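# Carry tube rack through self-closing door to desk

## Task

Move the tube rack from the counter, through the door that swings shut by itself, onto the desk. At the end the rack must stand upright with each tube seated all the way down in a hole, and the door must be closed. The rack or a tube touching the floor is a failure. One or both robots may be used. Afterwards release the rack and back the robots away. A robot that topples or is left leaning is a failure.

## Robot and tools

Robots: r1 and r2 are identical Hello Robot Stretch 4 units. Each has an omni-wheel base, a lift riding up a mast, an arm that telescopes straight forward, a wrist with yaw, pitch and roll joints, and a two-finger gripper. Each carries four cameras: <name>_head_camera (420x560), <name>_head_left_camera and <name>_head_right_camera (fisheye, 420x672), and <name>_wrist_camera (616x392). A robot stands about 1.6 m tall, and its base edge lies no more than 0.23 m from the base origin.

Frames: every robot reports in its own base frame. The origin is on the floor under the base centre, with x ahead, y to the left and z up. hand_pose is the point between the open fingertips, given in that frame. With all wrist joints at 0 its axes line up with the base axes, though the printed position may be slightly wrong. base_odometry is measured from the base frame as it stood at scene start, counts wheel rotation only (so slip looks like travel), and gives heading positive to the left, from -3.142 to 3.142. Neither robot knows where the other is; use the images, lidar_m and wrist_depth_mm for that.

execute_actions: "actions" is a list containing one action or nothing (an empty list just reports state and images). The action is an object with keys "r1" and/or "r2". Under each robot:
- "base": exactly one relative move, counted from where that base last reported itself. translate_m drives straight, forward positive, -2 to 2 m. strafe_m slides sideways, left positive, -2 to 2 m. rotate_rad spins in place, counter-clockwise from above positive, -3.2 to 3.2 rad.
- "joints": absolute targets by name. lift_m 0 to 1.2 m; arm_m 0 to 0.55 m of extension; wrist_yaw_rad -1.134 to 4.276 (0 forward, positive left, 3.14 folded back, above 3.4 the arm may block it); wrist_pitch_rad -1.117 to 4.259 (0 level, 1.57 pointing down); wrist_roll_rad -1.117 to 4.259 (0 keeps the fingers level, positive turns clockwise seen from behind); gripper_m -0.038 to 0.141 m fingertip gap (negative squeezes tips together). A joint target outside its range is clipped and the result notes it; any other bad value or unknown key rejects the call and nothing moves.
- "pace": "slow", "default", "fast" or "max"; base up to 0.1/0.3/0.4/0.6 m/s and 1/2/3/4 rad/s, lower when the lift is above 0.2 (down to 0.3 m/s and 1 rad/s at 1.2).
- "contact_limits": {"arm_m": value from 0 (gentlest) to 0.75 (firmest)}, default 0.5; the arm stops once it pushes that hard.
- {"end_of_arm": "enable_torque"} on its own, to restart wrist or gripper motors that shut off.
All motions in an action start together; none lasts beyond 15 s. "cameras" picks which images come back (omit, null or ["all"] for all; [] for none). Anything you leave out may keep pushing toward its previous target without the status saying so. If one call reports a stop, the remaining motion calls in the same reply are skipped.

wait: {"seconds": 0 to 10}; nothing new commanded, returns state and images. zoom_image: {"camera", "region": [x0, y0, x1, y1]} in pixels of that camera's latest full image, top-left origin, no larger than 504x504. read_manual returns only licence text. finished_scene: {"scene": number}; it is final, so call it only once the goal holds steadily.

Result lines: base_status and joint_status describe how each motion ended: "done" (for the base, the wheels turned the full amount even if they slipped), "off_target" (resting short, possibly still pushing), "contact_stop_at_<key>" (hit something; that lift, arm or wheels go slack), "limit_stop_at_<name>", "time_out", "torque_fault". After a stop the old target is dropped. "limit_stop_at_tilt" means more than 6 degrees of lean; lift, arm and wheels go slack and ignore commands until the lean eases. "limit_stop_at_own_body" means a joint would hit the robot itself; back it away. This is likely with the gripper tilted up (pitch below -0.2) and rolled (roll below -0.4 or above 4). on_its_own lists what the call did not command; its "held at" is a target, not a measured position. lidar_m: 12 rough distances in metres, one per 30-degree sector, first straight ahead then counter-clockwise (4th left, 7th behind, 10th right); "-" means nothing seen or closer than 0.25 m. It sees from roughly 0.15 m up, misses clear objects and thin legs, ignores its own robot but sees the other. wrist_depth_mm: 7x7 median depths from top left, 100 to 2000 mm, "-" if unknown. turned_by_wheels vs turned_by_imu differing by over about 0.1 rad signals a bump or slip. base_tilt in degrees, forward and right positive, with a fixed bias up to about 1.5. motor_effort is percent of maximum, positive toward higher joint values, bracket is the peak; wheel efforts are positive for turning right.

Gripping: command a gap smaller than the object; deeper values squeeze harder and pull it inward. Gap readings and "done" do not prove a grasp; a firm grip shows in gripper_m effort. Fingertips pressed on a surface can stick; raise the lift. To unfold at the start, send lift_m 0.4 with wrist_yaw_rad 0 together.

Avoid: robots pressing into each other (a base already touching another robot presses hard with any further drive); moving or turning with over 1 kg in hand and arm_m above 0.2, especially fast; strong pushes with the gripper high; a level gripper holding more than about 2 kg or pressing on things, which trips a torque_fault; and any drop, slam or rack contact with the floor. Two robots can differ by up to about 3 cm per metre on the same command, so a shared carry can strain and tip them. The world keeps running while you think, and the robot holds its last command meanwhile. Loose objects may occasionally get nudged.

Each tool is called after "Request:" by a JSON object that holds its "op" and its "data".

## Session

Request:
{"op": "execute_actions", "data": {"actions": [], "cameras": ["r1_head_left_camera","r2_head_left_camera","r1_wrist_camera","r2_wrist_camera"]}}

Scene clock: 0.00 s.
r1.base_odometry: x=+0.000 y=+0.000 heading=+0.000 (m, m, rad; r1's odometry frame)
r1.turned_by_wheels: +0.000 (rad since the last result)
r1.turned_by_imu: +0.000 (rad since the last result)
r1.base_tilt: forward=-0.2 right=+0.6 (deg)
r1.lidar_m: 1.32 1.43 1.85 1.54 1.54 1.40 1.22 1.22 1.45 2.42 2.43 2.86
r1.base_status: not commanded
r1.joint_positions: lift_m=+0.155 arm_m=+0.000 wrist_yaw_rad=+3.055 wrist_pitch_rad=+0.001 wrist_roll_rad=-0.013 gripper_m=+0.057
r1.joint_status: not commanded
r1.motor_effort: lift_m=+21 arm_m=+0 wrist_yaw_rad=+4 wrist_pitch_rad=-10 wrist_roll_rad=+0 gripper_m=-5 wheel_0=+0 wheel_1=+0 wheel_2=+0 (%)
r1.hand_pose: x=-0.1085 y=+0.1121 z=+0.3326 quat_wxyz=(+0.043, -0.001, -0.007, +0.999) (m; r1's base frame)
r1.wrist_depth_mm: - 142 1336 1397 1499 1576 1537 / - 140 1281 1366 1537 1661 1537 / 110 144 246 1430 1537 1618 1537 / 143 163 1308 1397 1464 1661 1661 / 1205 1255 1308 1464 1464 1618 1499 / 1160 1160 200 1118 200 1060 1025 / 809 788 842 - 809 732 768
r2.base_odometry: x=+0.000 y=+0.000 heading=+0.000 (m, m, rad; r2's odometry frame)
r2.turned_by_wheels: +0.000 (rad since the last result)
r2.turned_by_imu: +0.000 (rad since the last result)
r2.base_tilt: forward=-0.2 right=+0.3 (deg)
r2.lidar_m: 2.18 1.14 1.16 1.42 1.67 1.69 2.20 1.32 2.82 2.56 2.28 2.33
r2.base_status: not commanded
r2.joint_positions: lift_m=+0.227 arm_m=-0.002 wrist_yaw_rad=+3.047 wrist_pitch_rad=+0.010 wrist_roll_rad=+0.006 gripper_m=+0.057
r2.joint_status: not commanded
r2.motor_effort: lift_m=+17 arm_m=-1 wrist_yaw_rad=-1 wrist_pitch_rad=-7 wrist_roll_rad=-1 gripper_m=-2 wheel_0=+0 wheel_1=+0 wheel_2=+1 (%)
r2.hand_pose: x=-0.1095 y=+0.1143 z=+0.4027 quat_wxyz=(+0.047, -0.005, +0.003, +0.999) (m; r2's base frame)
r2.wrist_depth_mm: 136 139 - - - 1618 1430 / 110 139 - - - 1661 1430 / 115 140 - - - 1618 1430 / 137 170 - - - 1618 1430 / - - - - - 1618 1430 / 1281 1499 195 1464 198 1430 1366 / 1025 946 991 110 991 917 976
pictures: r1_head_left_camera, r1_wrist_camera, r2_head_left_camera, r2_wrist_camera
Images, in order (width x height): r1_head_left_camera 420x672, r1_wrist_camera 616x392, r2_head_left_camera 420x672, r2_wrist_camera 616x392.

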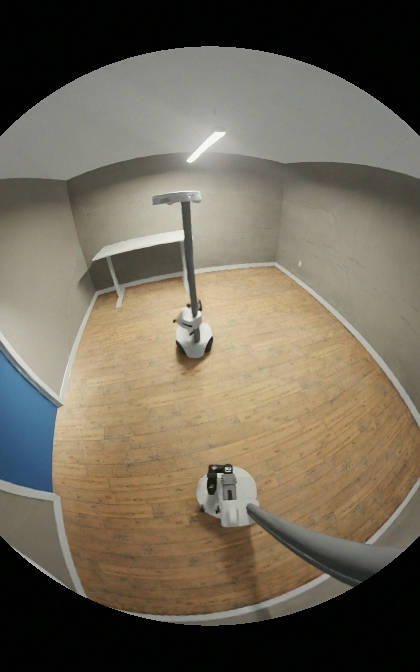

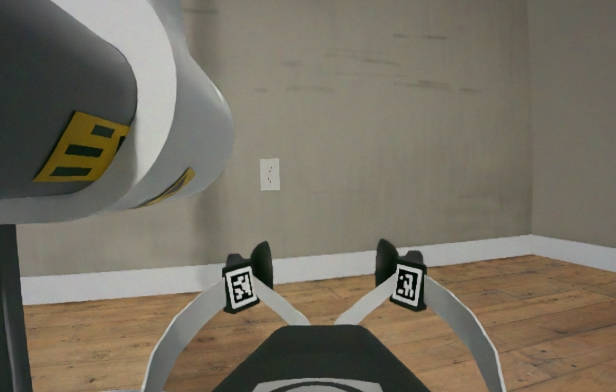

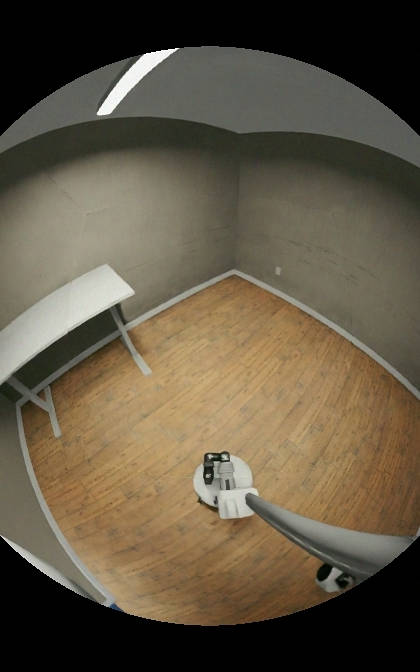

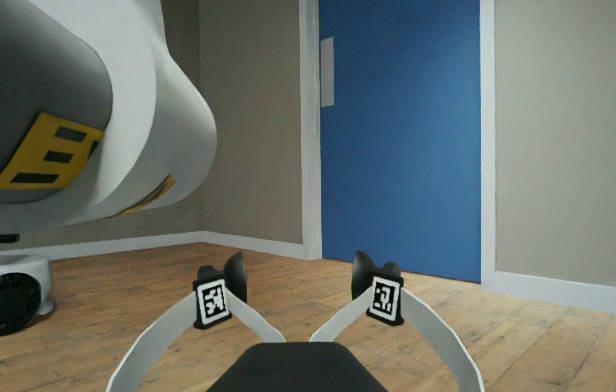

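Request:
{"op": "execute_actions", "data": {"actions": [{"r1":{"base":{"rotate_rad":1.5}},"r2":{"base":{"rotate_rad":2.6}}}], "cameras": ["r1_head_camera","r2_head_camera","r1_head_left_camera"]}}

Scene clock: 5.27 s.
r1.base_odometry: x=+0.000 y=+0.000 heading=+1.500 (m, m, rad; r1's odometry frame)
r1.turned_by_wheels: +1.500 (rad since the last result)
r1.turned_by_imu: +1.484 (rad since the last result)
r1.base_tilt: forward=-0.1 right=+0.6 (deg)
r1.lidar_m: 1.63 1.52 1.48 1.21 1.21 1.40 2.34 2.44 2.77 1.32 1.32 1.86
r1.base_status: done
r1.joint_positions: lift_m=+0.155 arm_m=+0.000 wrist_yaw_rad=+3.055 wrist_pitch_rad=+0.001 wrist_roll_rad=-0.013 gripper_m=+0.057
r1.joint_status: not commanded
r1.motor_effort: lift_m=+21(21) arm_m=+0(0) wrist_yaw_rad=+5(4) wrist_pitch_rad=-7(8) wrist_roll_rad=+0(0) gripper_m=-5(3) wheel_0=-2(7) wheel_1=-2(8) wheel_2=-2(6) (%)
r1.hand_pose: x=-0.1085 y=+0.1121 z=+0.3326 quat_wxyz=(+0.043, -0.001, -0.007, +0.999) (m; r1's base frame)
r1.wrist_depth_mm: - 142 - - - 1499 1160 / - 140 - - - 1499 1182 / 111 144 245 - - 1464 1160 / 143 163 - - - 1499 1205 / - - - 1921 1661 1430 1205 / 1182 1138 200 1118 201 1042 1042 / 798 788 854 - 809 741 768
r2.base_odometry: x=+0.000 y=+0.000 heading=+2.600 (m, m, rad; r2's odometry frame)
r2.turned_by_wheels: +2.600 (rad since the last result)
r2.turned_by_imu: +2.664 (rad since the last result)
r2.base_tilt: forward=-0.2 right=+0.2 (deg)
r2.lidar_m: 1.70 2.14 1.33 2.79 2.56 2.31 2.32 2.20 1.17 1.16 1.45 1.68
r2.base_status: done
r2.joint_positions: lift_m=+0.227 arm_m=-0.002 wrist_yaw_rad=+3.047 wrist_pitch_rad=+0.010 wrist_roll_rad=+0.006 gripper_m=+0.057
r2.joint_status: not commanded
r2.motor_effort: lift_m=+17(17) arm_m=-1(0) wrist_yaw_rad=-2(1) wrist_pitch_rad=-7(8) wrist_roll_rad=-1(1) gripper_m=-6(5) wheel_0=-1(12) wheel_1=-1(9) wheel_2=+1(8) (%)
r2.hand_pose: x=-0.1095 y=+0.1143 z=+0.4027 quat_wxyz=(+0.047, -0.005, +0.003, +0.999) (m; r2's base frame)
r2.wrist_depth_mm: 136 139 - - - - - / 109 139 - - - - - / 115 140 - - - - - / 136 170 - - - - - / - - - - - - - / 1499 1464 193 1464 198 1464 1397 / 1025 960 1008 110 1008 931 976
pictures: r1_head_camera, r1_head_left_camera, r2_head_camera
Images, in order (width x height): r1_head_camera 420x560, r1_head_left_camera 420x672, r2_head_camera 420x560.

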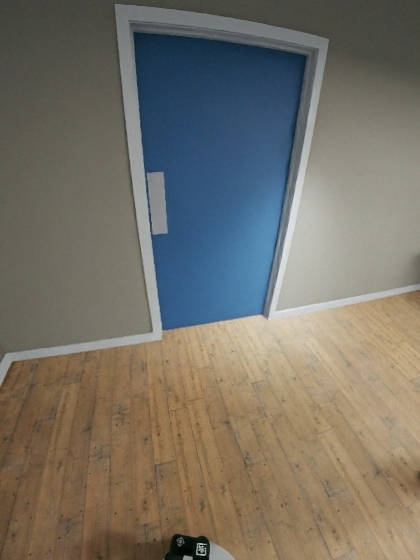

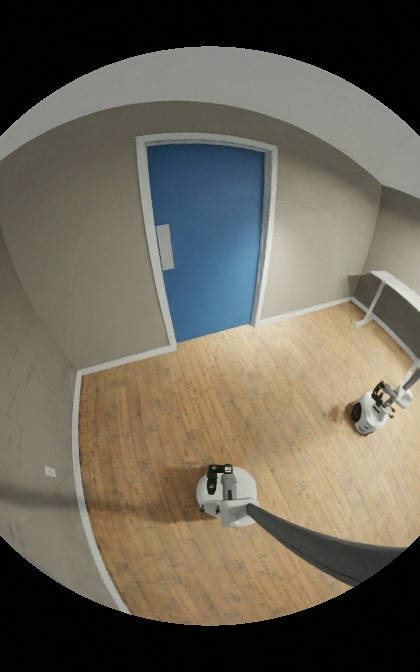

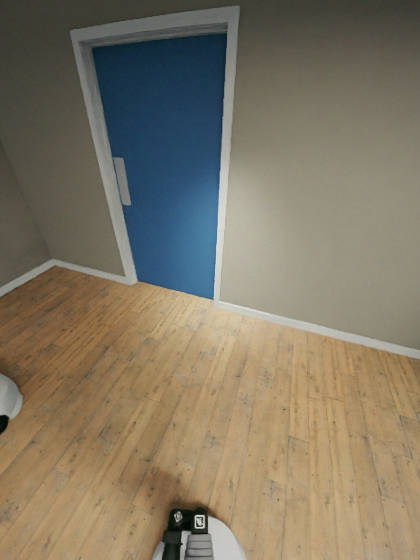

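Request:
{"op": "execute_actions", "data": {"actions": [{"r1":{"base":{"rotate_rad":0.24}}}], "cameras": []}}

Request:
{"op": "execute_actions", "data": {"actions": [{"r1":{"base":{"strafe_m":-0.28}}}], "cameras": []}}

Request:
{"op": "execute_actions", "data": {"actions": [{"r1":{"base":{"translate_m":0.9},"pace":"fast"}}], "cameras": ["r1_head_camera","r1_head_left_camera"]}}

Scene clock: 10.50 s.
r1.base_odometry: x=+0.000 y=+0.000 heading=+1.739 (m, m, rad; r1's odometry frame)
r1.turned_by_wheels: +0.239 (rad since the last result)
r1.turned_by_imu: +0.236 (rad since the last result)
r1.base_tilt: forward=-0.2 right=+0.6 (deg)
r1.lidar_m: 1.52 1.57 1.31 1.20 1.25 1.64 2.44 2.52 3.28 1.34 2.35 1.72
r1.base_status: done
r1.joint_positions: lift_m=+0.155 arm_m=+0.000 wrist_yaw_rad=+3.055 wrist_pitch_rad=+0.001 wrist_roll_rad=-0.013 gripper_m=+0.057
r1.joint_status: not commanded
r1.motor_effort: lift_m=+22(22) arm_m=+0(0) wrist_yaw_rad=+4(4) wrist_pitch_rad=-8(7) wrist_roll_rad=+0(1) gripper_m=-5(2) wheel_0=-2(6) wheel_1=-3(7) wheel_2=-2(8) (%)
r1.hand_pose: x=-0.1085 y=+0.1121 z=+0.3326 quat_wxyz=(+0.043, -0.001, -0.007, +0.999) (m; r1's base frame)
r1.wrist_depth_mm: - 142 - - - 1921 1366 / - 140 - - - 1921 1464 / 110 144 247 - - 1921 1430 / 144 163 - - - 1921 1397 / - - - 1921 1708 1808 1366 / 1118 1160 200 1118 200 1042 1025 / 809 788 842 - 820 741 759
r2.base_odometry: x=+0.000 y=+0.000 heading=+2.600 (m, m, rad; r2's odometry frame)
r2.turned_by_wheels: +0.000 (rad since the last result)
r2.turned_by_imu: +0.001 (rad since the last result)
r2.base_tilt: forward=-0.3 right=+0.3 (deg)
r2.lidar_m: 1.67 2.14 1.35 2.81 2.57 2.30 2.32 2.18 1.16 1.17 1.47 1.67
r2.base_status: not commanded
r2.joint_positions: lift_m=+0.227 arm_m=-0.002 wrist_yaw_rad=+3.047 wrist_pitch_rad=+0.010 wrist_roll_rad=+0.006 gripper_m=+0.057
r2.joint_status: not commanded
r2.motor_effort: lift_m=+17(17) arm_m=-1(1) wrist_yaw_rad=-1(1) wrist_pitch_rad=-7(7) wrist_roll_rad=+0(1) gripper_m=-3(2) wheel_0=+0(0) wheel_1=-1(1) wheel_2=+1(1) (%)
r2.hand_pose: x=-0.1095 y=+0.1143 z=+0.4027 quat_wxyz=(+0.047, -0.005, +0.003, +0.999) (m; r2's base frame)
r2.wrist_depth_mm: 136 139 - - - - - / 109 139 - - - - - / 115 140 - - - - - / 137 170 - - - - - / - - - - - - - / 1499 1499 195 1464 198 1464 1397 / 991 960 1008 110 991 904 960
pictures: none
No camera images: the call's "cameras" was empty. Leave "cameras" out to get every camera's image.

Scene clock: 12.77 s.
r1.base_odometry: x=+0.276 y=+0.047 heading=+1.739 (m, m, rad; r1's odometry frame)
r1.turned_by_wheels: +0.000 (rad since the last result)
r1.turned_by_imu: -0.002 (rad since the last result)
r1.base_tilt: forward=-0.2 right=+0.6 (deg)
r1.lidar_m: 1.56 1.58 1.60 1.49 1.51 1.98 2.41 2.50 3.21 1.05 2.40 1.73
r1.base_status: done
r1.joint_positions: lift_m=+0.155 arm_m=+0.000 wrist_yaw_rad=+3.055 wrist_pitch_rad=+0.001 wrist_roll_rad=-0.013 gripper_m=+0.057
r1.joint_status: not commanded
r1.motor_effort: lift_m=+22(21) arm_m=+0(0) wrist_yaw_rad=+5(3) wrist_pitch_rad=-8(9) wrist_roll_rad=+0(0) gripper_m=-4(7) wheel_0=+0(8) wheel_1=+0(9) wheel_2=+0(2) (%)
r1.hand_pose: x=-0.1085 y=+0.1121 z=+0.3326 quat_wxyz=(+0.043, -0.001, -0.007, +0.999) (m; r1's base frame)
r1.wrist_depth_mm: - 142 - - - - 1708 / - 140 - - - - 1708 / 110 144 247 - - - 1708 / 143 163 - - - - 1756 / - - - 1983 1661 1808 1618 / 1160 1160 199 1118 200 1042 1008 / 809 778 854 - 809 741 759
r2.base_odometry: x=+0.000 y=+0.000 heading=+2.600 (m, m, rad; r2's odometry frame)
r2.turned_by_wheels: +0.000 (rad since the last result)
r2.turned_by_imu: +0.001 (rad since the last result)
r2.base_tilt: forward=-0.4 right=+0.3 (deg)
r2.lidar_m: 1.68 2.17 1.05 2.78 2.55 2.30 2.31 2.20 1.15 1.18 1.47 1.66
r2.base_status: not commanded
r2.joint_positions: lift_m=+0.227 arm_m=-0.002 wrist_yaw_rad=+3.047 wrist_pitch_rad=+0.010 wrist_roll_rad=+0.006 gripper_m=+0.057
r2.joint_status: not commanded
r2.motor_effort: lift_m=+17(17) arm_m=-1(0) wrist_yaw_rad=-2(2) wrist_pitch_rad=-7(7) wrist_roll_rad=+0(1) gripper_m=-5(5) wheel_0=+0(0) wheel_1=-1(1) wheel_2=+1(1) (%)
r2.hand_pose: x=-0.1095 y=+0.1143 z=+0.4027 quat_wxyz=(+0.047, -0.005, +0.003, +0.999) (m; r2's base frame)
r2.wrist_depth_mm: 136 139 - - - - - / 110 139 - - - - - / 115 140 - - - - - / 137 170 - - - - - / - - - - - - - / 1464 1464 193 1430 197 1430 1366 / 1008 960 1008 110 991 917 976
pictures: none
No camera images: the call's "cameras" was empty. Leave "cameras" out to get every camera's image.

Scene clock: 16.30 s.
r1.base_odometry: x=+0.125 y=+0.934 heading=+1.739 (m, m, rad; r1's odometry frame)
r1.turned_by_wheels: +0.000 (rad since the last result)
r1.turned_by_imu: -0.004 (rad since the last result)
r1.base_tilt: forward=-0.1 right=+0.7 (deg)
r1.lidar_m: 0.72 0.72 0.91 1.55 1.60 2.07 3.34 3.38 1.36 2.37 1.04 0.80
r1.base_status: done
r1.joint_positions: lift_m=+0.155 arm_m=+0.000 wrist_yaw_rad=+3.055 wrist_pitch_rad=+0.001 wrist_roll_rad=-0.013 gripper_m=+0.057
r1.joint_status: not commanded
r1.motor_effort: lift_m=+21(22) arm_m=+0(0) wrist_yaw_rad=+4(4) wrist_pitch_rad=-7(10) wrist_roll_rad=+0(1) gripper_m=-2(4) wheel_0=+1(7) wheel_1=+0(11) wheel_2=+0(10) (%)
r1.hand_pose: x=-0.1085 y=+0.1121 z=+0.3326 quat_wxyz=(+0.043, -0.001, -0.007, +0.999) (m; r1's base frame)
r1.wrist_depth_mm: - 142 - - - - 1808 / - 140 - - - - 1863 / 110 144 247 - - - 1808 / 143 164 - - - - 1863 / - - - 1983 1708 1808 1661 / 1118 1138 199 1098 200 1042 1008 / 798 778 854 - 809 741 759
r2.base_odometry: x=+0.000 y=+0.000 heading=+2.600 (m, m, rad; r2's odometry frame)
r2.turned_by_wheels: +0.000 (rad since the last result)
r2.turned_by_imu: +0.001 (rad since the last result)
r2.base_tilt: forward=-0.2 right=+0.3 (deg)
r2.lidar_m: 1.68 1.32 2.76 2.79 2.55 2.31 2.31 2.18 1.14 1.18 1.47 1.67
r2.base_status: not commanded
r2.joint_positions: lift_m=+0.227 arm_m=-0.002 wrist_yaw_rad=+3.047 wrist_pitch_rad=+0.010 wrist_roll_rad=+0.006 gripper_m=+0.057
r2.joint_status: not commanded
r2.motor_effort: lift_m=+17(17) arm_m=-1(1) wrist_yaw_rad=-3(1) wrist_pitch_rad=-7(7) wrist_roll_rad=+0(1) gripper_m=-2(5) wheel_0=-1(0) wheel_1=-1(1) wheel_2=+1(1) (%)
r2.hand_pose: x=-0.1095 y=+0.1143 z=+0.4027 quat_wxyz=(+0.047, -0.005, +0.003, +0.999) (m; r2's base frame)
r2.wrist_depth_mm: 136 139 - - - - - / 110 139 - - - - - / 114 140 - - - - - / 137 170 - - - - - / - - - - - - - / 1499 1499 195 1464 196 1397 1397 / 991 960 1008 110 1025 931 960
pictures: r1_head_camera, r1_head_left_camera
Images, in order (width x height): r1_head_camera 420x560, r1_head_left_camera 420x672.

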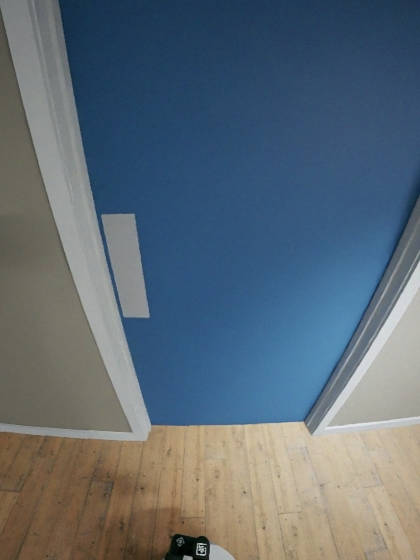

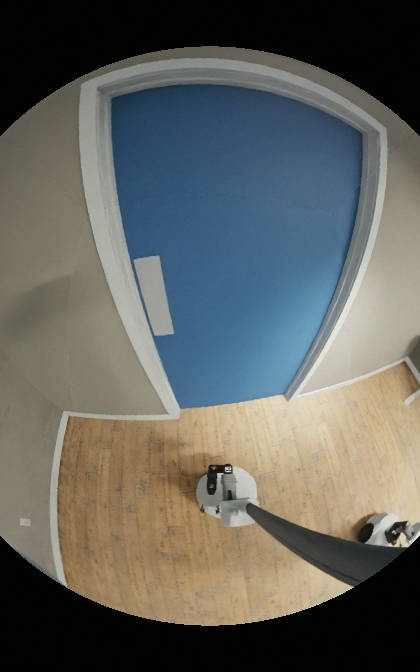

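Request:
{"op": "execute_actions", "data": {"actions": [{"r1":{"base":{"rotate_rad":1.58}}}], "cameras": []}}

Request:
{"op": "execute_actions", "data": {"actions": [{"r1":{"base":{"strafe_m":-0.45}}}], "cameras": []}}

Request:
{"op": "execute_actions", "data": {"actions": [{"r1":{"base":{"strafe_m":-0.6},"pace":"slow"}}], "cameras": ["r1_head_left_camera","r1_head_right_camera"]}}

Scene clock: 20.03 s.
r1.base_odometry: x=+0.125 y=+0.934 heading=-2.965 (m, m, rad; r1's odometry frame)
r1.turned_by_wheels: +1.579 (rad since the last result)
r1.turned_by_imu: +1.563 (rad since the last result)
r1.base_tilt: forward=-0.2 right=+0.7 (deg)
r1.lidar_m: 1.56 1.58 2.10 3.31 3.38 1.32 3.18 1.03 0.82 0.75 0.74 0.90
r1.base_status: done
r1.joint_positions: lift_m=+0.155 arm_m=+0.000 wrist_yaw_rad=+3.055 wrist_pitch_rad=+0.001 wrist_roll_rad=-0.013 gripper_m=+0.057
r1.joint_status: not commanded
r1.motor_effort: lift_m=+21(22) arm_m=+0(0) wrist_yaw_rad=+4(3) wrist_pitch_rad=-8(8) wrist_roll_rad=+0(1) gripper_m=-2(2) wheel_0=-2(6) wheel_1=-3(8) wheel_2=-3(8) (%)
r1.hand_pose: x=-0.1085 y=+0.1121 z=+0.3326 quat_wxyz=(+0.043, -0.001, -0.007, +0.999) (m; r1's base frame)
r1.wrist_depth_mm: - 143 - - - - - / - 140 - - - - - / 110 144 247 - - 1499 - / 144 163 - - - - - / 1397 1921 - 1983 1708 1281 1281 / 1160 1138 200 1138 200 1042 1025 / 809 778 842 - 820 750 768
r2.base_odometry: x=+0.000 y=+0.000 heading=+2.600 (m, m, rad; r2's odometry frame)
r2.turned_by_wheels: +0.000 (rad since the last result)
r2.turned_by_imu: +0.001 (rad since the last result)
r2.base_tilt: forward=-0.3 right=+0.4 (deg)
r2.lidar_m: 1.68 1.34 2.77 2.80 2.56 2.31 2.31 2.19 1.15 1.16 1.48 1.66
r2.base_status: not commanded
r2.joint_positions: lift_m=+0.227 arm_m=-0.002 wrist_yaw_rad=+3.047 wrist_pitch_rad=+0.010 wrist_roll_rad=+0.006 gripper_m=+0.057
r2.joint_status: not commanded
r2.motor_effort: lift_m=+17(17) arm_m=-1(1) wrist_yaw_rad=-1(1) wrist_pitch_rad=-7(8) wrist_roll_rad=-1(1) gripper_m=-1(3) wheel_0=+0(0) wheel_1=+0(1) wheel_2=+1(1) (%)
r2.hand_pose: x=-0.1095 y=+0.1143 z=+0.4027 quat_wxyz=(+0.047, -0.005, +0.003, +0.999) (m; r2's base frame)
r2.wrist_depth_mm: 136 139 - - - - - / 109 140 - - - - - / 115 140 - - - - - / 137 170 - - - - - / - - - - - - - / 1499 1464 194 1464 198 1464 1397 / 991 946 991 110 991 917 976
pictures: none
No camera images: the call's "cameras" was empty. Leave "cameras" out to get every camera's image.

Scene clock: 22.87 s.
r1.base_odometry: x=+0.046 y=+1.377 heading=-2.965 (m, m, rad; r1's odometry frame)
r1.turned_by_wheels: +0.000 (rad since the last result)
r1.turned_by_imu: -0.003 (rad since the last result)
r1.base_tilt: forward=-0.2 right=+0.7 (deg)
r1.lidar_m: 0.71 1.61 2.11 3.74 1.61 1.66 1.34 0.49 0.33 0.29 0.30 0.39
r1.base_status: done
r1.joint_positions: lift_m=+0.155 arm_m=+0.000 wrist_yaw_rad=+3.055 wrist_pitch_rad=+0.001 wrist_roll_rad=-0.013 gripper_m=+0.057
r1.joint_status: not commanded
r1.motor_effort: lift_m=+22(21) arm_m=+0(0) wrist_yaw_rad=+3(5) wrist_pitch_rad=-8(6) wrist_roll_rad=-1(1) gripper_m=-2(3) wheel_0=-1(8) wheel_1=-3(11) wheel_2=-1(2) (%)
r1.hand_pose: x=-0.1085 y=+0.1121 z=+0.3326 quat_wxyz=(+0.043, -0.001, -0.007, +0.999) (m; r1's base frame)
r1.wrist_depth_mm: - 142 - - - - - / - 140 - - - - - / 110 144 246 - - - - / 144 163 - - - - - / 723 946 1808 1983 1708 1808 1430 / 715 891 200 1138 200 1060 1025 / 707 768 842 - 809 741 768
r2.base_odometry: x=+0.000 y=+0.000 heading=+2.600 (m, m, rad; r2's odometry frame)
r2.turned_by_wheels: +0.000 (rad since the last result)
r2.turned_by_imu: +0.001 (rad since the last result)
r2.base_tilt: forward=-0.3 right=+0.3 (deg)
r2.lidar_m: 1.69 1.64 2.77 2.78 2.57 2.30 2.32 2.17 1.15 1.17 1.46 1.66
r2.base_status: not commanded
r2.joint_positions: lift_m=+0.227 arm_m=-0.002 wrist_yaw_rad=+3.047 wrist_pitch_rad=+0.010 wrist_roll_rad=+0.006 gripper_m=+0.057
r2.joint_status: not commanded
r2.motor_effort: lift_m=+17(17) arm_m=-1(1) wrist_yaw_rad=-3(1) wrist_pitch_rad=-7(7) wrist_roll_rad=-1(0) gripper_m=-4(2) wheel_0=-1(1) wheel_1=-1(1) wheel_2=+1(1) (%)
r2.hand_pose: x=-0.1095 y=+0.1143 z=+0.4027 quat_wxyz=(+0.047, -0.005, +0.003, +0.999) (m; r2's base frame)
r2.wrist_depth_mm: 136 140 - - - - - / 109 140 - - - - - / 115 140 - - - - - / 138 170 - - - - - / - - - - - - - / 1464 1499 195 1430 197 1430 1430 / 1008 946 991 110 960 946 976
pictures: none
No camera images: the call's "cameras" was empty. Leave "cameras" out to get every camera's image.

Scene clock: 30.00 s.
r1.base_odometry: x=-0.059 y=+1.967 heading=-2.966 (m, m, rad; r1's odometry frame)
r1.turned_by_wheels: -0.001 (rad since the last result)
r1.turned_by_imu: -0.006 (rad since the last result)
r1.base_tilt: forward=-0.1 right=+0.6 (deg)
r1.lidar_m: 1.28 0.43 0.49 4.34 2.12 0.52 0.25 0.25 - 0.25 0.33 1.75
r1.base_status: done
r1.joint_positions: lift_m=+0.155 arm_m=+0.000 wrist_yaw_rad=+3.055 wrist_pitch_rad=+0.001 wrist_roll_rad=-0.013 gripper_m=+0.057
r1.joint_status: not commanded
r1.motor_effort: lift_m=+22(22) arm_m=+0(0) wrist_yaw_rad=+5(3) wrist_pitch_rad=-8(9) wrist_roll_rad=+1(0) gripper_m=-5(4) wheel_0=+7(22) wheel_1=-18(28) wheel_2=+4(22) (%)
r1.hand_pose: x=-0.1085 y=+0.1121 z=+0.3326 quat_wxyz=(+0.043, -0.001, -0.007, +0.999) (m; r1's base frame)
r1.wrist_depth_mm: - 142 469 621 - - - / - 139 466 615 - - - / 110 144 247 615 - - - / 143 163 469 627 - - - / 319 375 455 627 778 1808 1756 / 315 377 200 603 200 1042 1042 / 314 357 455 - 798 741 778
r2.base_odometry: x=+0.000 y=+0.000 heading=+2.600 (m, m, rad; r2's odometry frame)
r2.turned_by_wheels: +0.000 (rad since the last result)
r2.turned_by_imu: +0.003 (rad since the last result)
r2.base_tilt: forward=-0.1 right=+0.2 (deg)
r2.lidar_m: 1.68 2.25 2.77 2.79 2.57 2.31 2.31 2.20 1.15 1.17 1.47 1.67
r2.base_status: not commanded
r2.joint_positions: lift_m=+0.227 arm_m=-0.002 wrist_yaw_rad=+3.047 wrist_pitch_rad=+0.010 wrist_roll_rad=+0.006 gripper_m=+0.057
r2.joint_status: not commanded
r2.motor_effort: lift_m=+17(17) arm_m=-1(1) wrist_yaw_rad=-1(2) wrist_pitch_rad=-8(8) wrist_roll_rad=-1(0) gripper_m=-4(4) wheel_0=+0(1) wheel_1=-1(1) wheel_2=+1(1) (%)
r2.hand_pose: x=-0.1095 y=+0.1143 z=+0.4027 quat_wxyz=(+0.047, -0.005, +0.003, +0.999) (m; r2's base frame)
r2.wrist_depth_mm: 136 139 - - - - - / 109 139 - - - - - / 115 140 - - - - - / 137 170 - - - - - / - - - - - - - / 1499 1499 195 1464 197 1464 1397 / 1025 946 1025 110 991 917 991
pictures: r1_head_left_camera, r1_head_right_camera
Images, in order (width x height): r1_head_left_camera 420x672, r1_head_right_camera 420x672.

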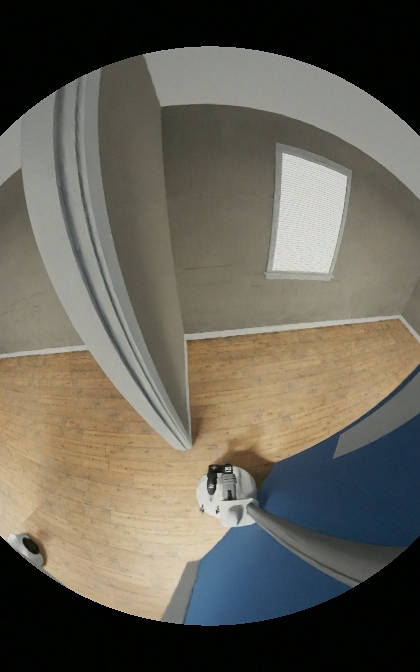

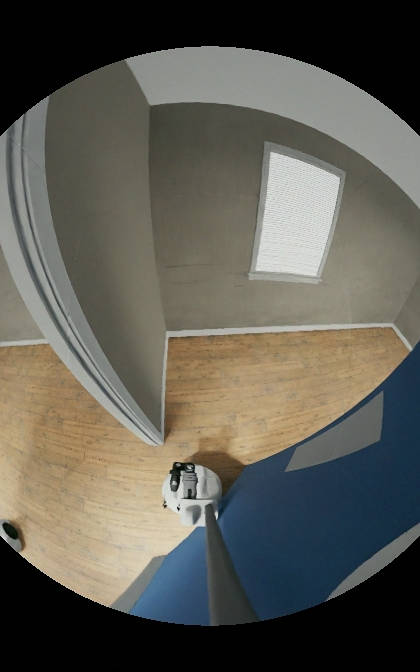

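Request:
{"op": "execute_actions", "data": {"actions": [{"r1":{"base":{"strafe_m":-0.4},"pace":"slow"}}], "cameras": []}}

Request:
{"op": "execute_actions", "data": {"actions": [{"r1":{"base":{"translate_m":-0.22},"pace":"slow"}}], "cameras": []}}

Request:
{"op": "execute_actions", "data": {"actions": [{"r1":{"base":{"strafe_m":-0.15},"pace":"slow"}}], "cameras": ["r1_head_left_camera","r1_head_right_camera"]}}

Scene clock: 38.07 s.
r1.base_odometry: x=-0.129 y=+2.361 heading=-2.966 (m, m, rad; r1's odometry frame)
r1.turned_by_wheels: +0.000 (rad since the last result)
r1.turned_by_imu: -0.006 (rad since the last result)
r1.base_tilt: forward=-0.2 right=+0.6 (deg)
r1.lidar_m: 1.65 0.95 0.74 4.72 0.88 0.29 0.25 - 0.25 3.98 2.61 1.76
r1.base_status: done
r1.joint_positions: lift_m=+0.155 arm_m=+0.000 wrist_yaw_rad=+3.055 wrist_pitch_rad=+0.001 wrist_roll_rad=-0.013 gripper_m=+0.057
r1.joint_status: not commanded
r1.motor_effort: lift_m=+21(22) arm_m=+0(0) wrist_yaw_rad=+4(3) wrist_pitch_rad=-7(9) wrist_roll_rad=+1(2) gripper_m=-2(4) wheel_0=+4(13) wheel_1=-11(24) wheel_2=+5(1) (%)
r1.hand_pose: x=-0.1085 y=+0.1121 z=+0.3326 quat_wxyz=(+0.043, -0.001, -0.007, +0.999) (m; r1's base frame)
r1.wrist_depth_mm: - 142 373 433 508 634 788 / - 140 379 433 508 634 788 / 110 144 246 436 517 627 788 / 143 163 379 436 517 640 798 / 303 336 373 442 492 640 809 / 300 334 199 430 200 661 809 / 300 329 375 - 549 609 768
r2.base_odometry: x=+0.000 y=+0.000 heading=+2.600 (m, m, rad; r2's odometry frame)
r2.turned_by_wheels: +0.000 (rad since the last result)
r2.turned_by_imu: +0.003 (rad since the last result)
r2.base_tilt: forward=-0.2 right=+0.3 (deg)
r2.lidar_m: 1.68 2.27 2.77 2.80 2.55 2.28 2.32 2.17 1.16 1.17 1.48 1.67
r2.base_status: not commanded
r2.joint_positions: lift_m=+0.227 arm_m=-0.002 wrist_yaw_rad=+3.047 wrist_pitch_rad=+0.010 wrist_roll_rad=+0.006 gripper_m=+0.057
r2.joint_status: not commanded
r2.motor_effort: lift_m=+17(17) arm_m=-1(1) wrist_yaw_rad=-3(1) wrist_pitch_rad=-8(7) wrist_roll_rad=-1(0) gripper_m=-6(3) wheel_0=+0(1) wheel_1=-1(1) wheel_2=+1(1) (%)
r2.hand_pose: x=-0.1095 y=+0.1143 z=+0.4027 quat_wxyz=(+0.047, -0.005, +0.003, +0.999) (m; r2's base frame)
r2.wrist_depth_mm: 136 139 - - - - - / 109 140 - - - - - / 115 140 - - - - - / 137 170 - - - - - / - - - - - - - / 1499 1464 194 1464 197 1430 1430 / 1025 960 1008 110 1008 931 976
pictures: none
No camera images: the call's "cameras" was empty. Leave "cameras" out to get every camera's image.

Scene clock: 41.53 s.
r1.base_odometry: x=+0.087 y=+2.399 heading=-2.966 (m, m, rad; r1's odometry frame)
r1.turned_by_wheels: +0.000 (rad since the last result)
r1.turned_by_imu: +0.000 (rad since the last result)
r1.base_tilt: forward=-0.1 right=+0.6 (deg)
r1.lidar_m: 1.84 0.92 0.84 4.72 0.38 0.25 - - 0.25 4.02 2.94 2.00
r1.base_status: done
r1.joint_positions: lift_m=+0.155 arm_m=+0.000 wrist_yaw_rad=+3.055 wrist_pitch_rad=+0.001 wrist_roll_rad=-0.013 gripper_m=+0.057
r1.joint_status: not commanded
r1.motor_effort: lift_m=+22(22) arm_m=+0(0) wrist_yaw_rad=+3(3) wrist_pitch_rad=-7(9) wrist_roll_rad=-1(1) gripper_m=-3(6) wheel_0=-6(6) wheel_1=-8(12) wheel_2=+13(20) (%)
r1.hand_pose: x=-0.1085 y=+0.1121 z=+0.3326 quat_wxyz=(+0.043, -0.001, -0.007, +0.999) (m; r1's base frame)
r1.wrist_depth_mm: - 142 338 362 394 430 466 / - 140 338 364 394 433 466 / 110 144 247 368 397 436 469 / 144 163 343 368 399 439 473 / 301 320 342 373 392 439 484 / 303 322 200 368 201 442 488 / 304 319 345 - 418 439 488
r2.base_odometry: x=+0.000 y=+0.000 heading=+2.600 (m, m, rad; r2's odometry frame)
r2.turned_by_wheels: +0.000 (rad since the last result)
r2.turned_by_imu: +0.001 (rad since the last result)
r2.base_tilt: forward=-0.2 right=+0.3 (deg)
r2.lidar_m: 1.69 2.26 2.78 2.79 2.59 2.30 2.32 2.20 1.16 1.18 1.46 1.67
r2.base_status: not commanded
r2.joint_positions: lift_m=+0.227 arm_m=-0.002 wrist_yaw_rad=+3.047 wrist_pitch_rad=+0.010 wrist_roll_rad=+0.006 gripper_m=+0.057
r2.joint_status: not commanded
r2.motor_effort: lift_m=+17(17) arm_m=-1(1) wrist_yaw_rad=+0(2) wrist_pitch_rad=-7(7) wrist_roll_rad=-1(1) gripper_m=-3(1) wheel_0=+0(0) wheel_1=-1(1) wheel_2=+1(1) (%)
r2.hand_pose: x=-0.1095 y=+0.1143 z=+0.4027 quat_wxyz=(+0.047, -0.005, +0.003, +0.999) (m; r2's base frame)
r2.wrist_depth_mm: 136 139 - - - - - / 109 140 - - - - - / 115 140 - - - - - / 137 170 - - - - - / - - - - - - - / 1537 1464 194 1464 197 1430 1397 / 1008 946 1008 110 976 917 976
pictures: none
No camera images: the call's "cameras" was empty. Leave "cameras" out to get every camera's image.

Scene clock: 44.17 s.
r1.base_odometry: x=+0.060 y=+2.546 heading=-2.966 (m, m, rad; r1's odometry frame)
r1.turned_by_wheels: +0.000 (rad since the last result)
r1.turned_by_imu: -0.002 (rad since the last result)
r1.base_tilt: forward=-0.1 right=+0.6 (deg)
r1.lidar_m: 1.87 1.14 0.96 4.86 0.38 0.25 - 0.25 0.25 3.85 2.95 2.01
r1.base_status: done
r1.joint_positions: lift_m=+0.155 arm_m=+0.000 wrist_yaw_rad=+3.055 wrist_pitch_rad=+0.001 wrist_roll_rad=-0.013 gripper_m=+0.057
r1.joint_status: not commanded
r1.motor_effort: lift_m=+22(22) arm_m=+0(0) wrist_yaw_rad=+5(2) wrist_pitch_rad=-9(8) wrist_roll_rad=+1(0) gripper_m=-2(4) wheel_0=+0(4) wheel_1=-9(17) wheel_2=+6(9) (%)
r1.hand_pose: x=-0.1085 y=+0.1121 z=+0.3326 quat_wxyz=(+0.043, -0.001, -0.007, +0.999) (m; r1's base frame)
r1.wrist_depth_mm: - 143 334 355 377 407 439 / - 140 334 355 379 410 439 / 110 145 246 359 384 410 439 / 143 163 340 362 384 415 442 / 304 322 336 366 379 415 449 / 306 322 201 362 200 424 449 / 307 319 342 - 399 415 459
r2.base_odometry: x=+0.000 y=+0.000 heading=+2.600 (m, m, rad; r2's odometry frame)
r2.turned_by_wheels: +0.000 (rad since the last result)
r2.turned_by_imu: +0.001 (rad since the last result)
r2.base_tilt: forward=-0.2 right=+0.4 (deg)
r2.lidar_m: 1.66 2.26 2.77 2.78 2.56 2.31 2.34 2.18 1.15 1.16 1.47 1.67
r2.base_status: not commanded
r2.joint_positions: lift_m=+0.227 arm_m=-0.002 wrist_yaw_rad=+3.047 wrist_pitch_rad=+0.010 wrist_roll_rad=+0.006 gripper_m=+0.057
r2.joint_status: not commanded
r2.motor_effort: lift_m=+17(17) arm_m=-1(1) wrist_yaw_rad=+0(1) wrist_pitch_rad=-8(7) wrist_roll_rad=+0(0) gripper_m=-1(1) wheel_0=+0(1) wheel_1=-1(1) wheel_2=+1(1) (%)
r2.hand_pose: x=-0.1095 y=+0.1143 z=+0.4027 quat_wxyz=(+0.047, -0.005, +0.003, +0.999) (m; r2's base frame)
r2.wrist_depth_mm: 136 139 - - - - - / 109 139 - - - - - / 115 140 - - - - - / 137 170 - - - - - / - - - - - - - / 1499 1464 195 1430 197 1430 1430 / 1008 946 1008 110 991 917 976
pictures: r1_head_left_camera, r1_head_right_camera
Images, in order (width x height): r1_head_left_camera 420x672, r1_head_right_camera 420x672.

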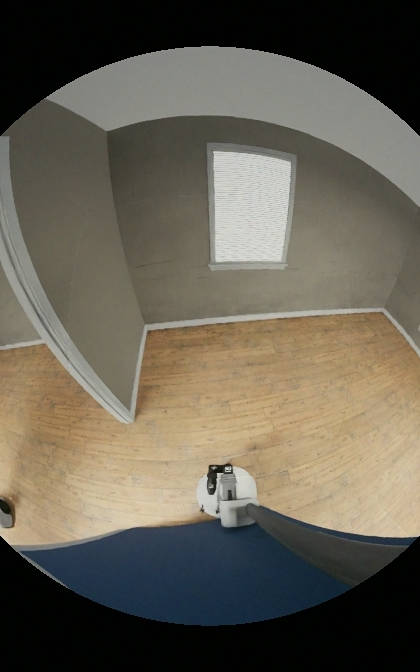

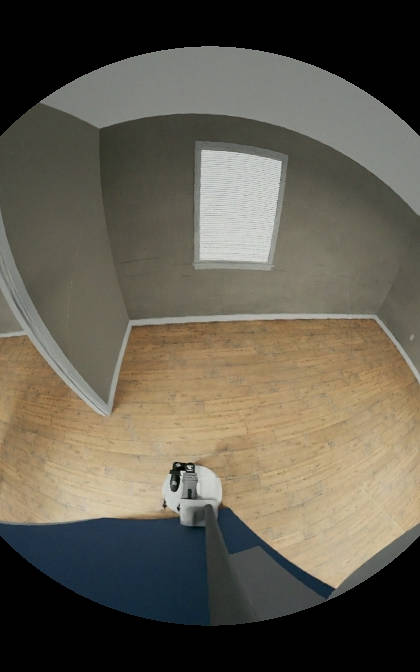

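Request:
{"op": "execute_actions", "data": {"actions": [{"r1":{"base":{"translate_m":-0.13},"pace":"slow"},"r2":{"base":{"rotate_rad":-0.37}}}], "cameras": []}}

Request:
{"op": "execute_actions", "data": {"actions": [{"r1":{"base":{"strafe_m":-0.15},"pace":"slow"},"r2":{"base":{"strafe_m":1.15},"pace":"fast"}}], "cameras": []}}

Request:
{"op": "execute_actions", "data": {"actions": [{"r2":{"base":{"translate_m":0.9},"pace":"fast"}}], "cameras": ["r2_head_camera","r2_head_left_camera","r1_head_right_camera"]}}

Scene clock: 49.70 s.
r1.base_odometry: x=+0.188 y=+2.569 heading=-2.967 (m, m, rad; r1's odometry frame)
r1.turned_by_wheels: +0.000 (rad since the last result)
r1.turned_by_imu: -0.002 (rad since the last result)
r1.base_tilt: forward=-0.2 right=+0.6 (deg)
r1.lidar_m: 2.01 1.15 1.05 4.86 0.29 0.25 - 0.25 0.28 3.88 3.15 2.15
r1.base_status: done
r1.joint_positions: lift_m=+0.155 arm_m=+0.000 wrist_yaw_rad=+3.055 wrist_pitch_rad=+0.001 wrist_roll_rad=-0.013 gripper_m=+0.057
r1.joint_status: not commanded
r1.motor_effort: lift_m=+22(22) arm_m=+0(0) wrist_yaw_rad=+5(3) wrist_pitch_rad=-9(8) wrist_roll_rad=+1(0) gripper_m=-3(3) wheel_0=-6(8) wheel_1=-6(10) wheel_2=+9(16) (%)
r1.hand_pose: x=-0.1085 y=+0.1121 z=+0.3326 quat_wxyz=(+0.043, -0.001, -0.007, +0.999) (m; r1's base frame)
r1.wrist_depth_mm: - 142 325 334 343 349 355 / - 140 325 334 342 351 359 / 111 144 246 338 343 353 359 / 144 163 329 338 347 357 362 / 320 327 332 342 345 357 370 / 320 327 200 343 200 359 368 / 320 329 338 - 355 359 375
r2.base_odometry: x=+0.000 y=+0.000 heading=+2.231 (m, m, rad; r2's odometry frame)
r2.turned_by_wheels: -0.369 (rad since the last result)
r2.turned_by_imu: -0.376 (rad since the last result)
r2.base_tilt: forward=-0.2 right=+0.3 (deg)
r2.lidar_m: 1.67 1.72 2.32 2.78 2.87 2.40 2.31 2.40 2.06 1.15 1.19 1.64
r2.base_status: done
r2.joint_positions: lift_m=+0.227 arm_m=-0.002 wrist_yaw_rad=+3.047 wrist_pitch_rad=+0.010 wrist_roll_rad=+0.006 gripper_m=+0.057
r2.joint_status: not commanded
r2.motor_effort: lift_m=+17(17) arm_m=-1(1) wrist_yaw_rad=+0(3) wrist_pitch_rad=-7(8) wrist_roll_rad=-1(1) gripper_m=-6(1) wheel_0=+3(14) wheel_1=+4(8) wheel_2=+2(5) (%)
r2.hand_pose: x=-0.1095 y=+0.1143 z=+0.4027 quat_wxyz=(+0.047, -0.005, +0.003, +0.999) (m; r2's base frame)
r2.wrist_depth_mm: 136 139 - - - - - / 110 139 - - - - - / 115 140 - - - - - / 137 170 - - - - - / - - - - - - - / 1499 1499 195 1464 197 1397 1397 / 1008 946 1025 110 991 917 976
pictures: none
No camera images: the call's "cameras" was empty. Leave "cameras" out to get every camera's image.

Scene clock: 53.73 s.
r1.base_odometry: x=+0.162 y=+2.716 heading=-2.967 (m, m, rad; r1's odometry frame)
r1.turned_by_wheels: +0.000 (rad since the last result)
r1.turned_by_imu: -0.002 (rad since the last result)
r1.base_tilt: forward=-0.1 right=+0.6 (deg)
r1.lidar_m: 1.99 1.36 1.17 2.49 0.28 0.25 2.07 0.25 3.55 3.74 3.19 2.14
r1.base_status: done
r1.joint_positions: lift_m=+0.155 arm_m=+0.000 wrist_yaw_rad=+3.055 wrist_pitch_rad=+0.001 wrist_roll_rad=-0.013 gripper_m=+0.057
r1.joint_status: not commanded
r1.motor_effort: lift_m=+22(22) arm_m=+0(0) wrist_yaw_rad=+4(3) wrist_pitch_rad=-8(9) wrist_roll_rad=-1(1) gripper_m=-4(3) wheel_0=-1(3) wheel_1=-9(13) wheel_2=+5(6) (%)
r1.hand_pose: x=-0.1085 y=+0.1121 z=+0.3326 quat_wxyz=(+0.043, -0.001, -0.007, +0.999) (m; r1's base frame)
r1.wrist_depth_mm: - 142 325 329 338 347 351 / - 140 325 332 342 347 355 / 110 144 247 334 342 351 357 / 143 163 329 340 343 353 359 / 319 324 332 340 347 357 364 / 322 327 199 342 201 362 366 / 324 327 338 - 355 355 368
r2.base_odometry: x=-0.908 y=-0.705 heading=+2.231 (m, m, rad; r2's odometry frame)
r2.turned_by_wheels: +0.000 (rad since the last result)
r2.turned_by_imu: +0.002 (rad since the last result)
r2.base_tilt: forward=-0.2 right=+0.3 (deg)
r2.lidar_m: 1.71 1.67 1.71 1.60 1.68 2.28 2.33 2.42 3.23 2.32 2.41 1.77
r2.base_status: done
r2.joint_positions: lift_m=+0.227 arm_m=-0.002 wrist_yaw_rad=+3.047 wrist_pitch_rad=+0.010 wrist_roll_rad=+0.006 gripper_m=+0.057
r2.joint_status: not commanded
r2.motor_effort: lift_m=+17(17) arm_m=-1(1) wrist_yaw_rad=-1(3) wrist_pitch_rad=-7(8) wrist_roll_rad=+0(0) gripper_m=-1(3) wheel_0=+1(13) wheel_1=-2(14) wheel_2=+1(4) (%)
r2.hand_pose: x=-0.1095 y=+0.1143 z=+0.4027 quat_wxyz=(+0.047, -0.005, +0.003, +0.999) (m; r2's base frame)
r2.wrist_depth_mm: 136 139 - - - - - / 109 139 - - - - - / 115 140 - - - - - / 137 170 - - - - - / - - - - - - 1921 / 1499 1464 194 1464 198 1397 1397 / 1025 960 1008 110 991 931 991
pictures: none
No camera images: the call's "cameras" was empty. Leave "cameras" out to get every camera's image.

Scene clock: 57.27 s.
r1.base_odometry: x=+0.162 y=+2.716 heading=-2.967 (m, m, rad; r1's odometry frame)
r1.turned_by_wheels: +0.000 (rad since the last result)
r1.turned_by_imu: -0.001 (rad since the last result)
r1.base_tilt: forward=-0.2 right=+0.6 (deg)
r1.lidar_m: 1.99 1.37 1.18 1.59 0.30 0.25 2.07 0.25 3.54 3.73 3.18 2.15
r1.base_status: not commanded
r1.joint_positions: lift_m=+0.155 arm_m=+0.000 wrist_yaw_rad=+3.055 wrist_pitch_rad=+0.001 wrist_roll_rad=-0.013 gripper_m=+0.057
r1.joint_status: not commanded
r1.motor_effort: lift_m=+22(22) arm_m=+0(0) wrist_yaw_rad=+4(4) wrist_pitch_rad=-8(7) wrist_roll_rad=+1(0) gripper_m=-2(3) wheel_0=-1(1) wheel_1=-10(9) wheel_2=+5(5) (%)
r1.hand_pose: x=-0.1085 y=+0.1121 z=+0.3326 quat_wxyz=(+0.043, -0.001, -0.007, +0.999) (m; r1's base frame)
r1.wrist_depth_mm: - 142 324 332 340 347 351 / - 140 327 334 340 347 353 / 110 144 247 334 345 351 362 / 144 163 332 340 345 355 364 / 320 325 330 342 345 359 366 / 320 327 200 340 200 357 368 / 325 327 336 - 353 359 368
r2.base_odometry: x=-1.460 y=+0.006 heading=+2.231 (m, m, rad; r2's odometry frame)
r2.turned_by_wheels: +0.001 (rad since the last result)
r2.turned_by_imu: -0.001 (rad since the last result)
r2.base_tilt: forward=-0.2 right=+0.5 (deg)
r2.lidar_m: 1.60 0.83 1.05 1.64 1.71 2.29 3.29 3.37 2.44 2.30 1.12 0.98
r2.base_status: done
r2.joint_positions: lift_m=+0.227 arm_m=-0.002 wrist_yaw_rad=+3.047 wrist_pitch_rad=+0.010 wrist_roll_rad=+0.006 gripper_m=+0.057
r2.joint_status: not commanded
r2.motor_effort: lift_m=+17(17) arm_m=-1(1) wrist_yaw_rad=-3(1) wrist_pitch_rad=-7(8) wrist_roll_rad=+0(1) gripper_m=-1(4) wheel_0=+2(7) wheel_1=+3(9) wheel_2=+2(11) (%)
r2.hand_pose: x=-0.1095 y=+0.1143 z=+0.4027 quat_wxyz=(+0.047, -0.005, +0.003, +0.999) (m; r2's base frame)
r2.wrist_depth_mm: 136 139 - - - - - / 109 140 - - - - - / 115 140 - - - - - / 137 171 - - - - - / - - - - - - 1983 / 1499 1499 193 1464 198 1397 1397 / 1042 960 1008 110 976 931 976
pictures: r1_head_right_camera, r2_head_camera, r2_head_left_camera
Images, in order (width x height): r1_head_right_camera 420x672, r2_head_camera 420x560, r2_head_left_camera 420x672.

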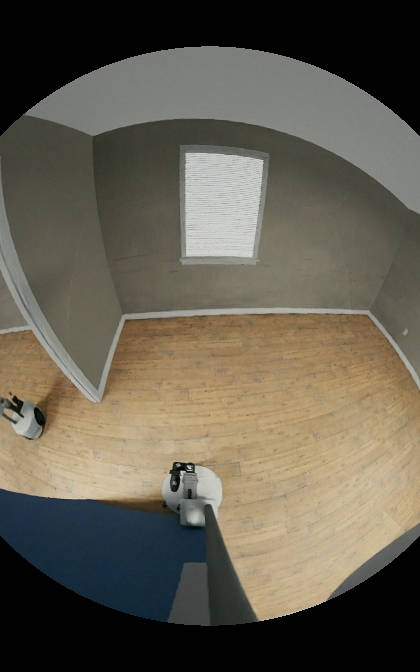

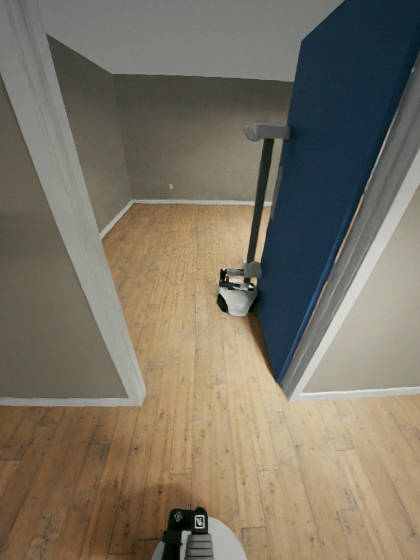

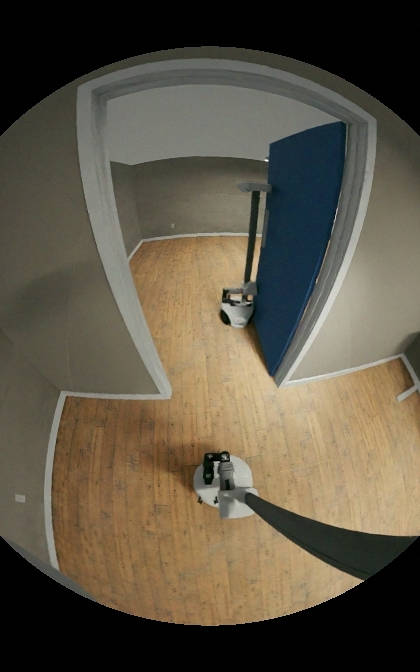

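Request:
{"op": "execute_actions", "data": {"actions": [{"r1":{"base":{"translate_m":-0.12},"pace":"slow"},"r2":{"base":{"strafe_m":0.12},"pace":"slow"}}], "cameras": []}}

Request:
{"op": "execute_actions", "data": {"actions": [{"r2":{"base":{"translate_m":1.25}}}], "cameras": ["r2_head_camera","r2_head_left_camera","r2_head_right_camera"]}}

Scene clock: 63.07 s.
r1.base_odometry: x=+0.273 y=+2.736 heading=-2.958 (m, m, rad; r1's odometry frame)
r1.turned_by_wheels: +0.009 (rad since the last result)
r1.turned_by_imu: +0.027 (rad since the last result)
r1.base_tilt: forward=-0.2 right=+0.6 (deg)
r1.lidar_m: 2.10 1.31 1.22 0.62 0.26 0.25 2.00 0.25 3.53 3.73 3.23 2.24
r1.base_status: translate_m contact_stop (by the wheels' count: -0.113 of -0.120)
r1.joint_positions: lift_m=+0.155 arm_m=+0.000 wrist_yaw_rad=+3.055 wrist_pitch_rad=+0.001 wrist_roll_rad=-0.013 gripper_m=+0.057
r1.joint_status: not commanded
r1.on_its_own: the wheels are slack since a contact_stop
r1.motor_effort: lift_m=+21(22) arm_m=+0(0) wrist_yaw_rad=+5(1) wrist_pitch_rad=-9(8) wrist_roll_rad=-2(0) gripper_m=-3(4) wheel_0=+0(28) wheel_1=+0(31) wheel_2=+0(34) (%)
r1.hand_pose: x=-0.1085 y=+0.1121 z=+0.3326 quat_wxyz=(+0.043, -0.001, -0.007, +0.999) (m; r1's base frame)
r1.wrist_depth_mm: - 142 324 320 317 315 312 / - 140 324 320 319 317 312 / 110 144 246 324 320 317 317 / 143 163 330 327 322 320 319 / 340 334 330 327 324 325 320 / 343 340 200 327 200 324 322 / 340 340 338 - 327 327 325
r2.base_odometry: x=-1.555 y=-0.068 heading=+2.231 (m, m, rad; r2's odometry frame)
r2.turned_by_wheels: +0.000 (rad since the last result)
r2.turned_by_imu: +0.002 (rad since the last result)
r2.base_tilt: forward=-0.3 right=+0.4 (deg)
r2.lidar_m: 1.67 0.78 1.06 1.52 1.56 2.13 3.29 3.38 2.53 2.40 1.08 1.05
r2.base_status: done
r2.joint_positions: lift_m=+0.227 arm_m=-0.002 wrist_yaw_rad=+3.047 wrist_pitch_rad=+0.010 wrist_roll_rad=+0.006 gripper_m=+0.057
r2.joint_status: not commanded
r2.motor_effort: lift_m=+17(17) arm_m=-1(1) wrist_yaw_rad=-1(2) wrist_pitch_rad=-7(7) wrist_roll_rad=+0(1) gripper_m=-4(8) wheel_0=-2(8) wheel_1=+4(8) wheel_2=+0(4) (%)
r2.hand_pose: x=-0.1095 y=+0.1143 z=+0.4027 quat_wxyz=(+0.047, -0.005, +0.003, +0.999) (m; r2's base frame)
r2.wrist_depth_mm: 137 139 - - - - 1808 / 109 140 - - - - 1863 / 115 140 - - - - 1921 / 137 170 - - - - 1921 / - - - - - - 1808 / 1499 1464 194 1430 198 1430 1366 / 1008 946 1008 110 1008 946 976
pictures: none
No camera images: the call's "cameras" was empty. Leave "cameras" out to get every camera's image.

not run: a stop came earlier in this reply.

Request:
{"op": "execute_actions", "data": {"actions": [{"r1":{"base":{"translate_m":0.01},"pace":"slow"},"r2":{"base":{"translate_m":0.55}}}], "cameras": ["r2_head_camera","r2_head_left_camera"]}}

Scene clock: 67.43 s.
r1.base_odometry: x=+0.263 y=+2.734 heading=-2.957 (m, m, rad; r1's odometry frame)
r1.turned_by_wheels: +0.000 (rad since the last result)
r1.turned_by_imu: -0.001 (rad since the last result)
r1.base_tilt: forward=-0.1 right=+0.7 (deg)
r1.lidar_m: 2.10 1.31 1.11 0.61 0.26 0.25 2.00 0.25 3.56 3.73 3.19 2.21
r1.base_status: done
r1.joint_positions: lift_m=+0.155 arm_m=+0.000 wrist_yaw_rad=+3.055 wrist_pitch_rad=+0.001 wrist_roll_rad=-0.013 gripper_m=+0.057
r1.joint_status: not commanded
r1.motor_effort: lift_m=+22(22) arm_m=+0(0) wrist_yaw_rad=+4(3) wrist_pitch_rad=-9(10) wrist_roll_rad=+1(1) gripper_m=-5(4) wheel_0=-1(3) wheel_1=+3(5) wheel_2=+2(3) (%)
r1.hand_pose: x=-0.1085 y=+0.1121 z=+0.3326 quat_wxyz=(+0.043, -0.001, -0.007, +0.999) (m; r1's base frame)
r1.wrist_depth_mm: - 142 324 320 319 317 314 / - 140 324 322 320 319 317 / 111 144 246 324 324 322 320 / 143 163 327 330 325 324 320 / 336 332 332 329 327 325 322 / 340 338 200 332 200 327 325 / 342 340 338 - 334 327 329
r2.base_odometry: x=-1.893 y=+0.366 heading=+2.232 (m, m, rad; r2's odometry frame)
r2.turned_by_wheels: +0.001 (rad since the last result)
r2.turned_by_imu: +0.000 (rad since the last result)
r2.base_tilt: forward=-0.3 right=+0.2 (deg)
r2.lidar_m: 4.92 0.37 0.33 0.75 1.60 2.14 3.88 3.94 2.52 0.92 0.74 1.03
r2.base_status: done
r2.joint_positions: lift_m=+0.227 arm_m=-0.002 wrist_yaw_rad=+3.047 wrist_pitch_rad=+0.010 wrist_roll_rad=+0.006 gripper_m=+0.057
r2.joint_status: not commanded
r2.motor_effort: lift_m=+17(17) arm_m=-1(1) wrist_yaw_rad=+0(3) wrist_pitch_rad=-7(8) wrist_roll_rad=+0(1) gripper_m=-3(4) wheel_0=+2(6) wheel_1=+4(8) wheel_2=+1(9) (%)
r2.hand_pose: x=-0.1095 y=+0.1143 z=+0.4027 quat_wxyz=(+0.047, -0.005, +0.003, +0.999) (m; r2's base frame)
r2.wrist_depth_mm: 136 139 - - - - 1808 / 110 139 - - - - 1808 / 115 140 - - - - 1808 / 137 171 - - - - 1863 / - - - - - - 1863 / 1499 1464 195 1430 197 1464 1397 / 1008 931 1008 110 991 917 960
pictures: r2_head_camera, r2_head_left_camera
Images, in order (width x height): r2_head_camera 420x560, r2_head_left_camera 420x672.

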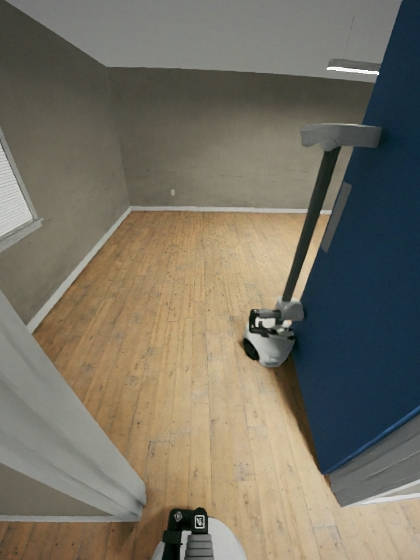

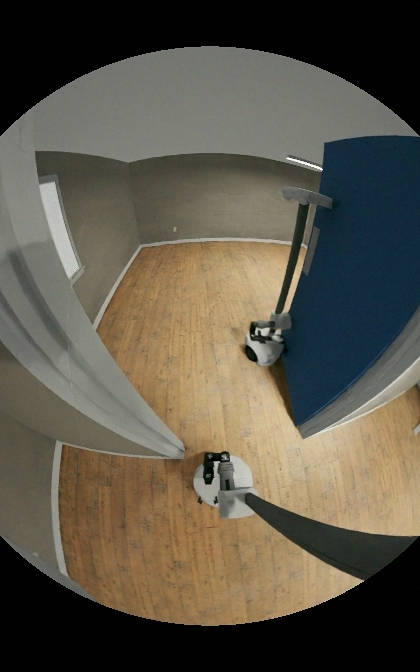

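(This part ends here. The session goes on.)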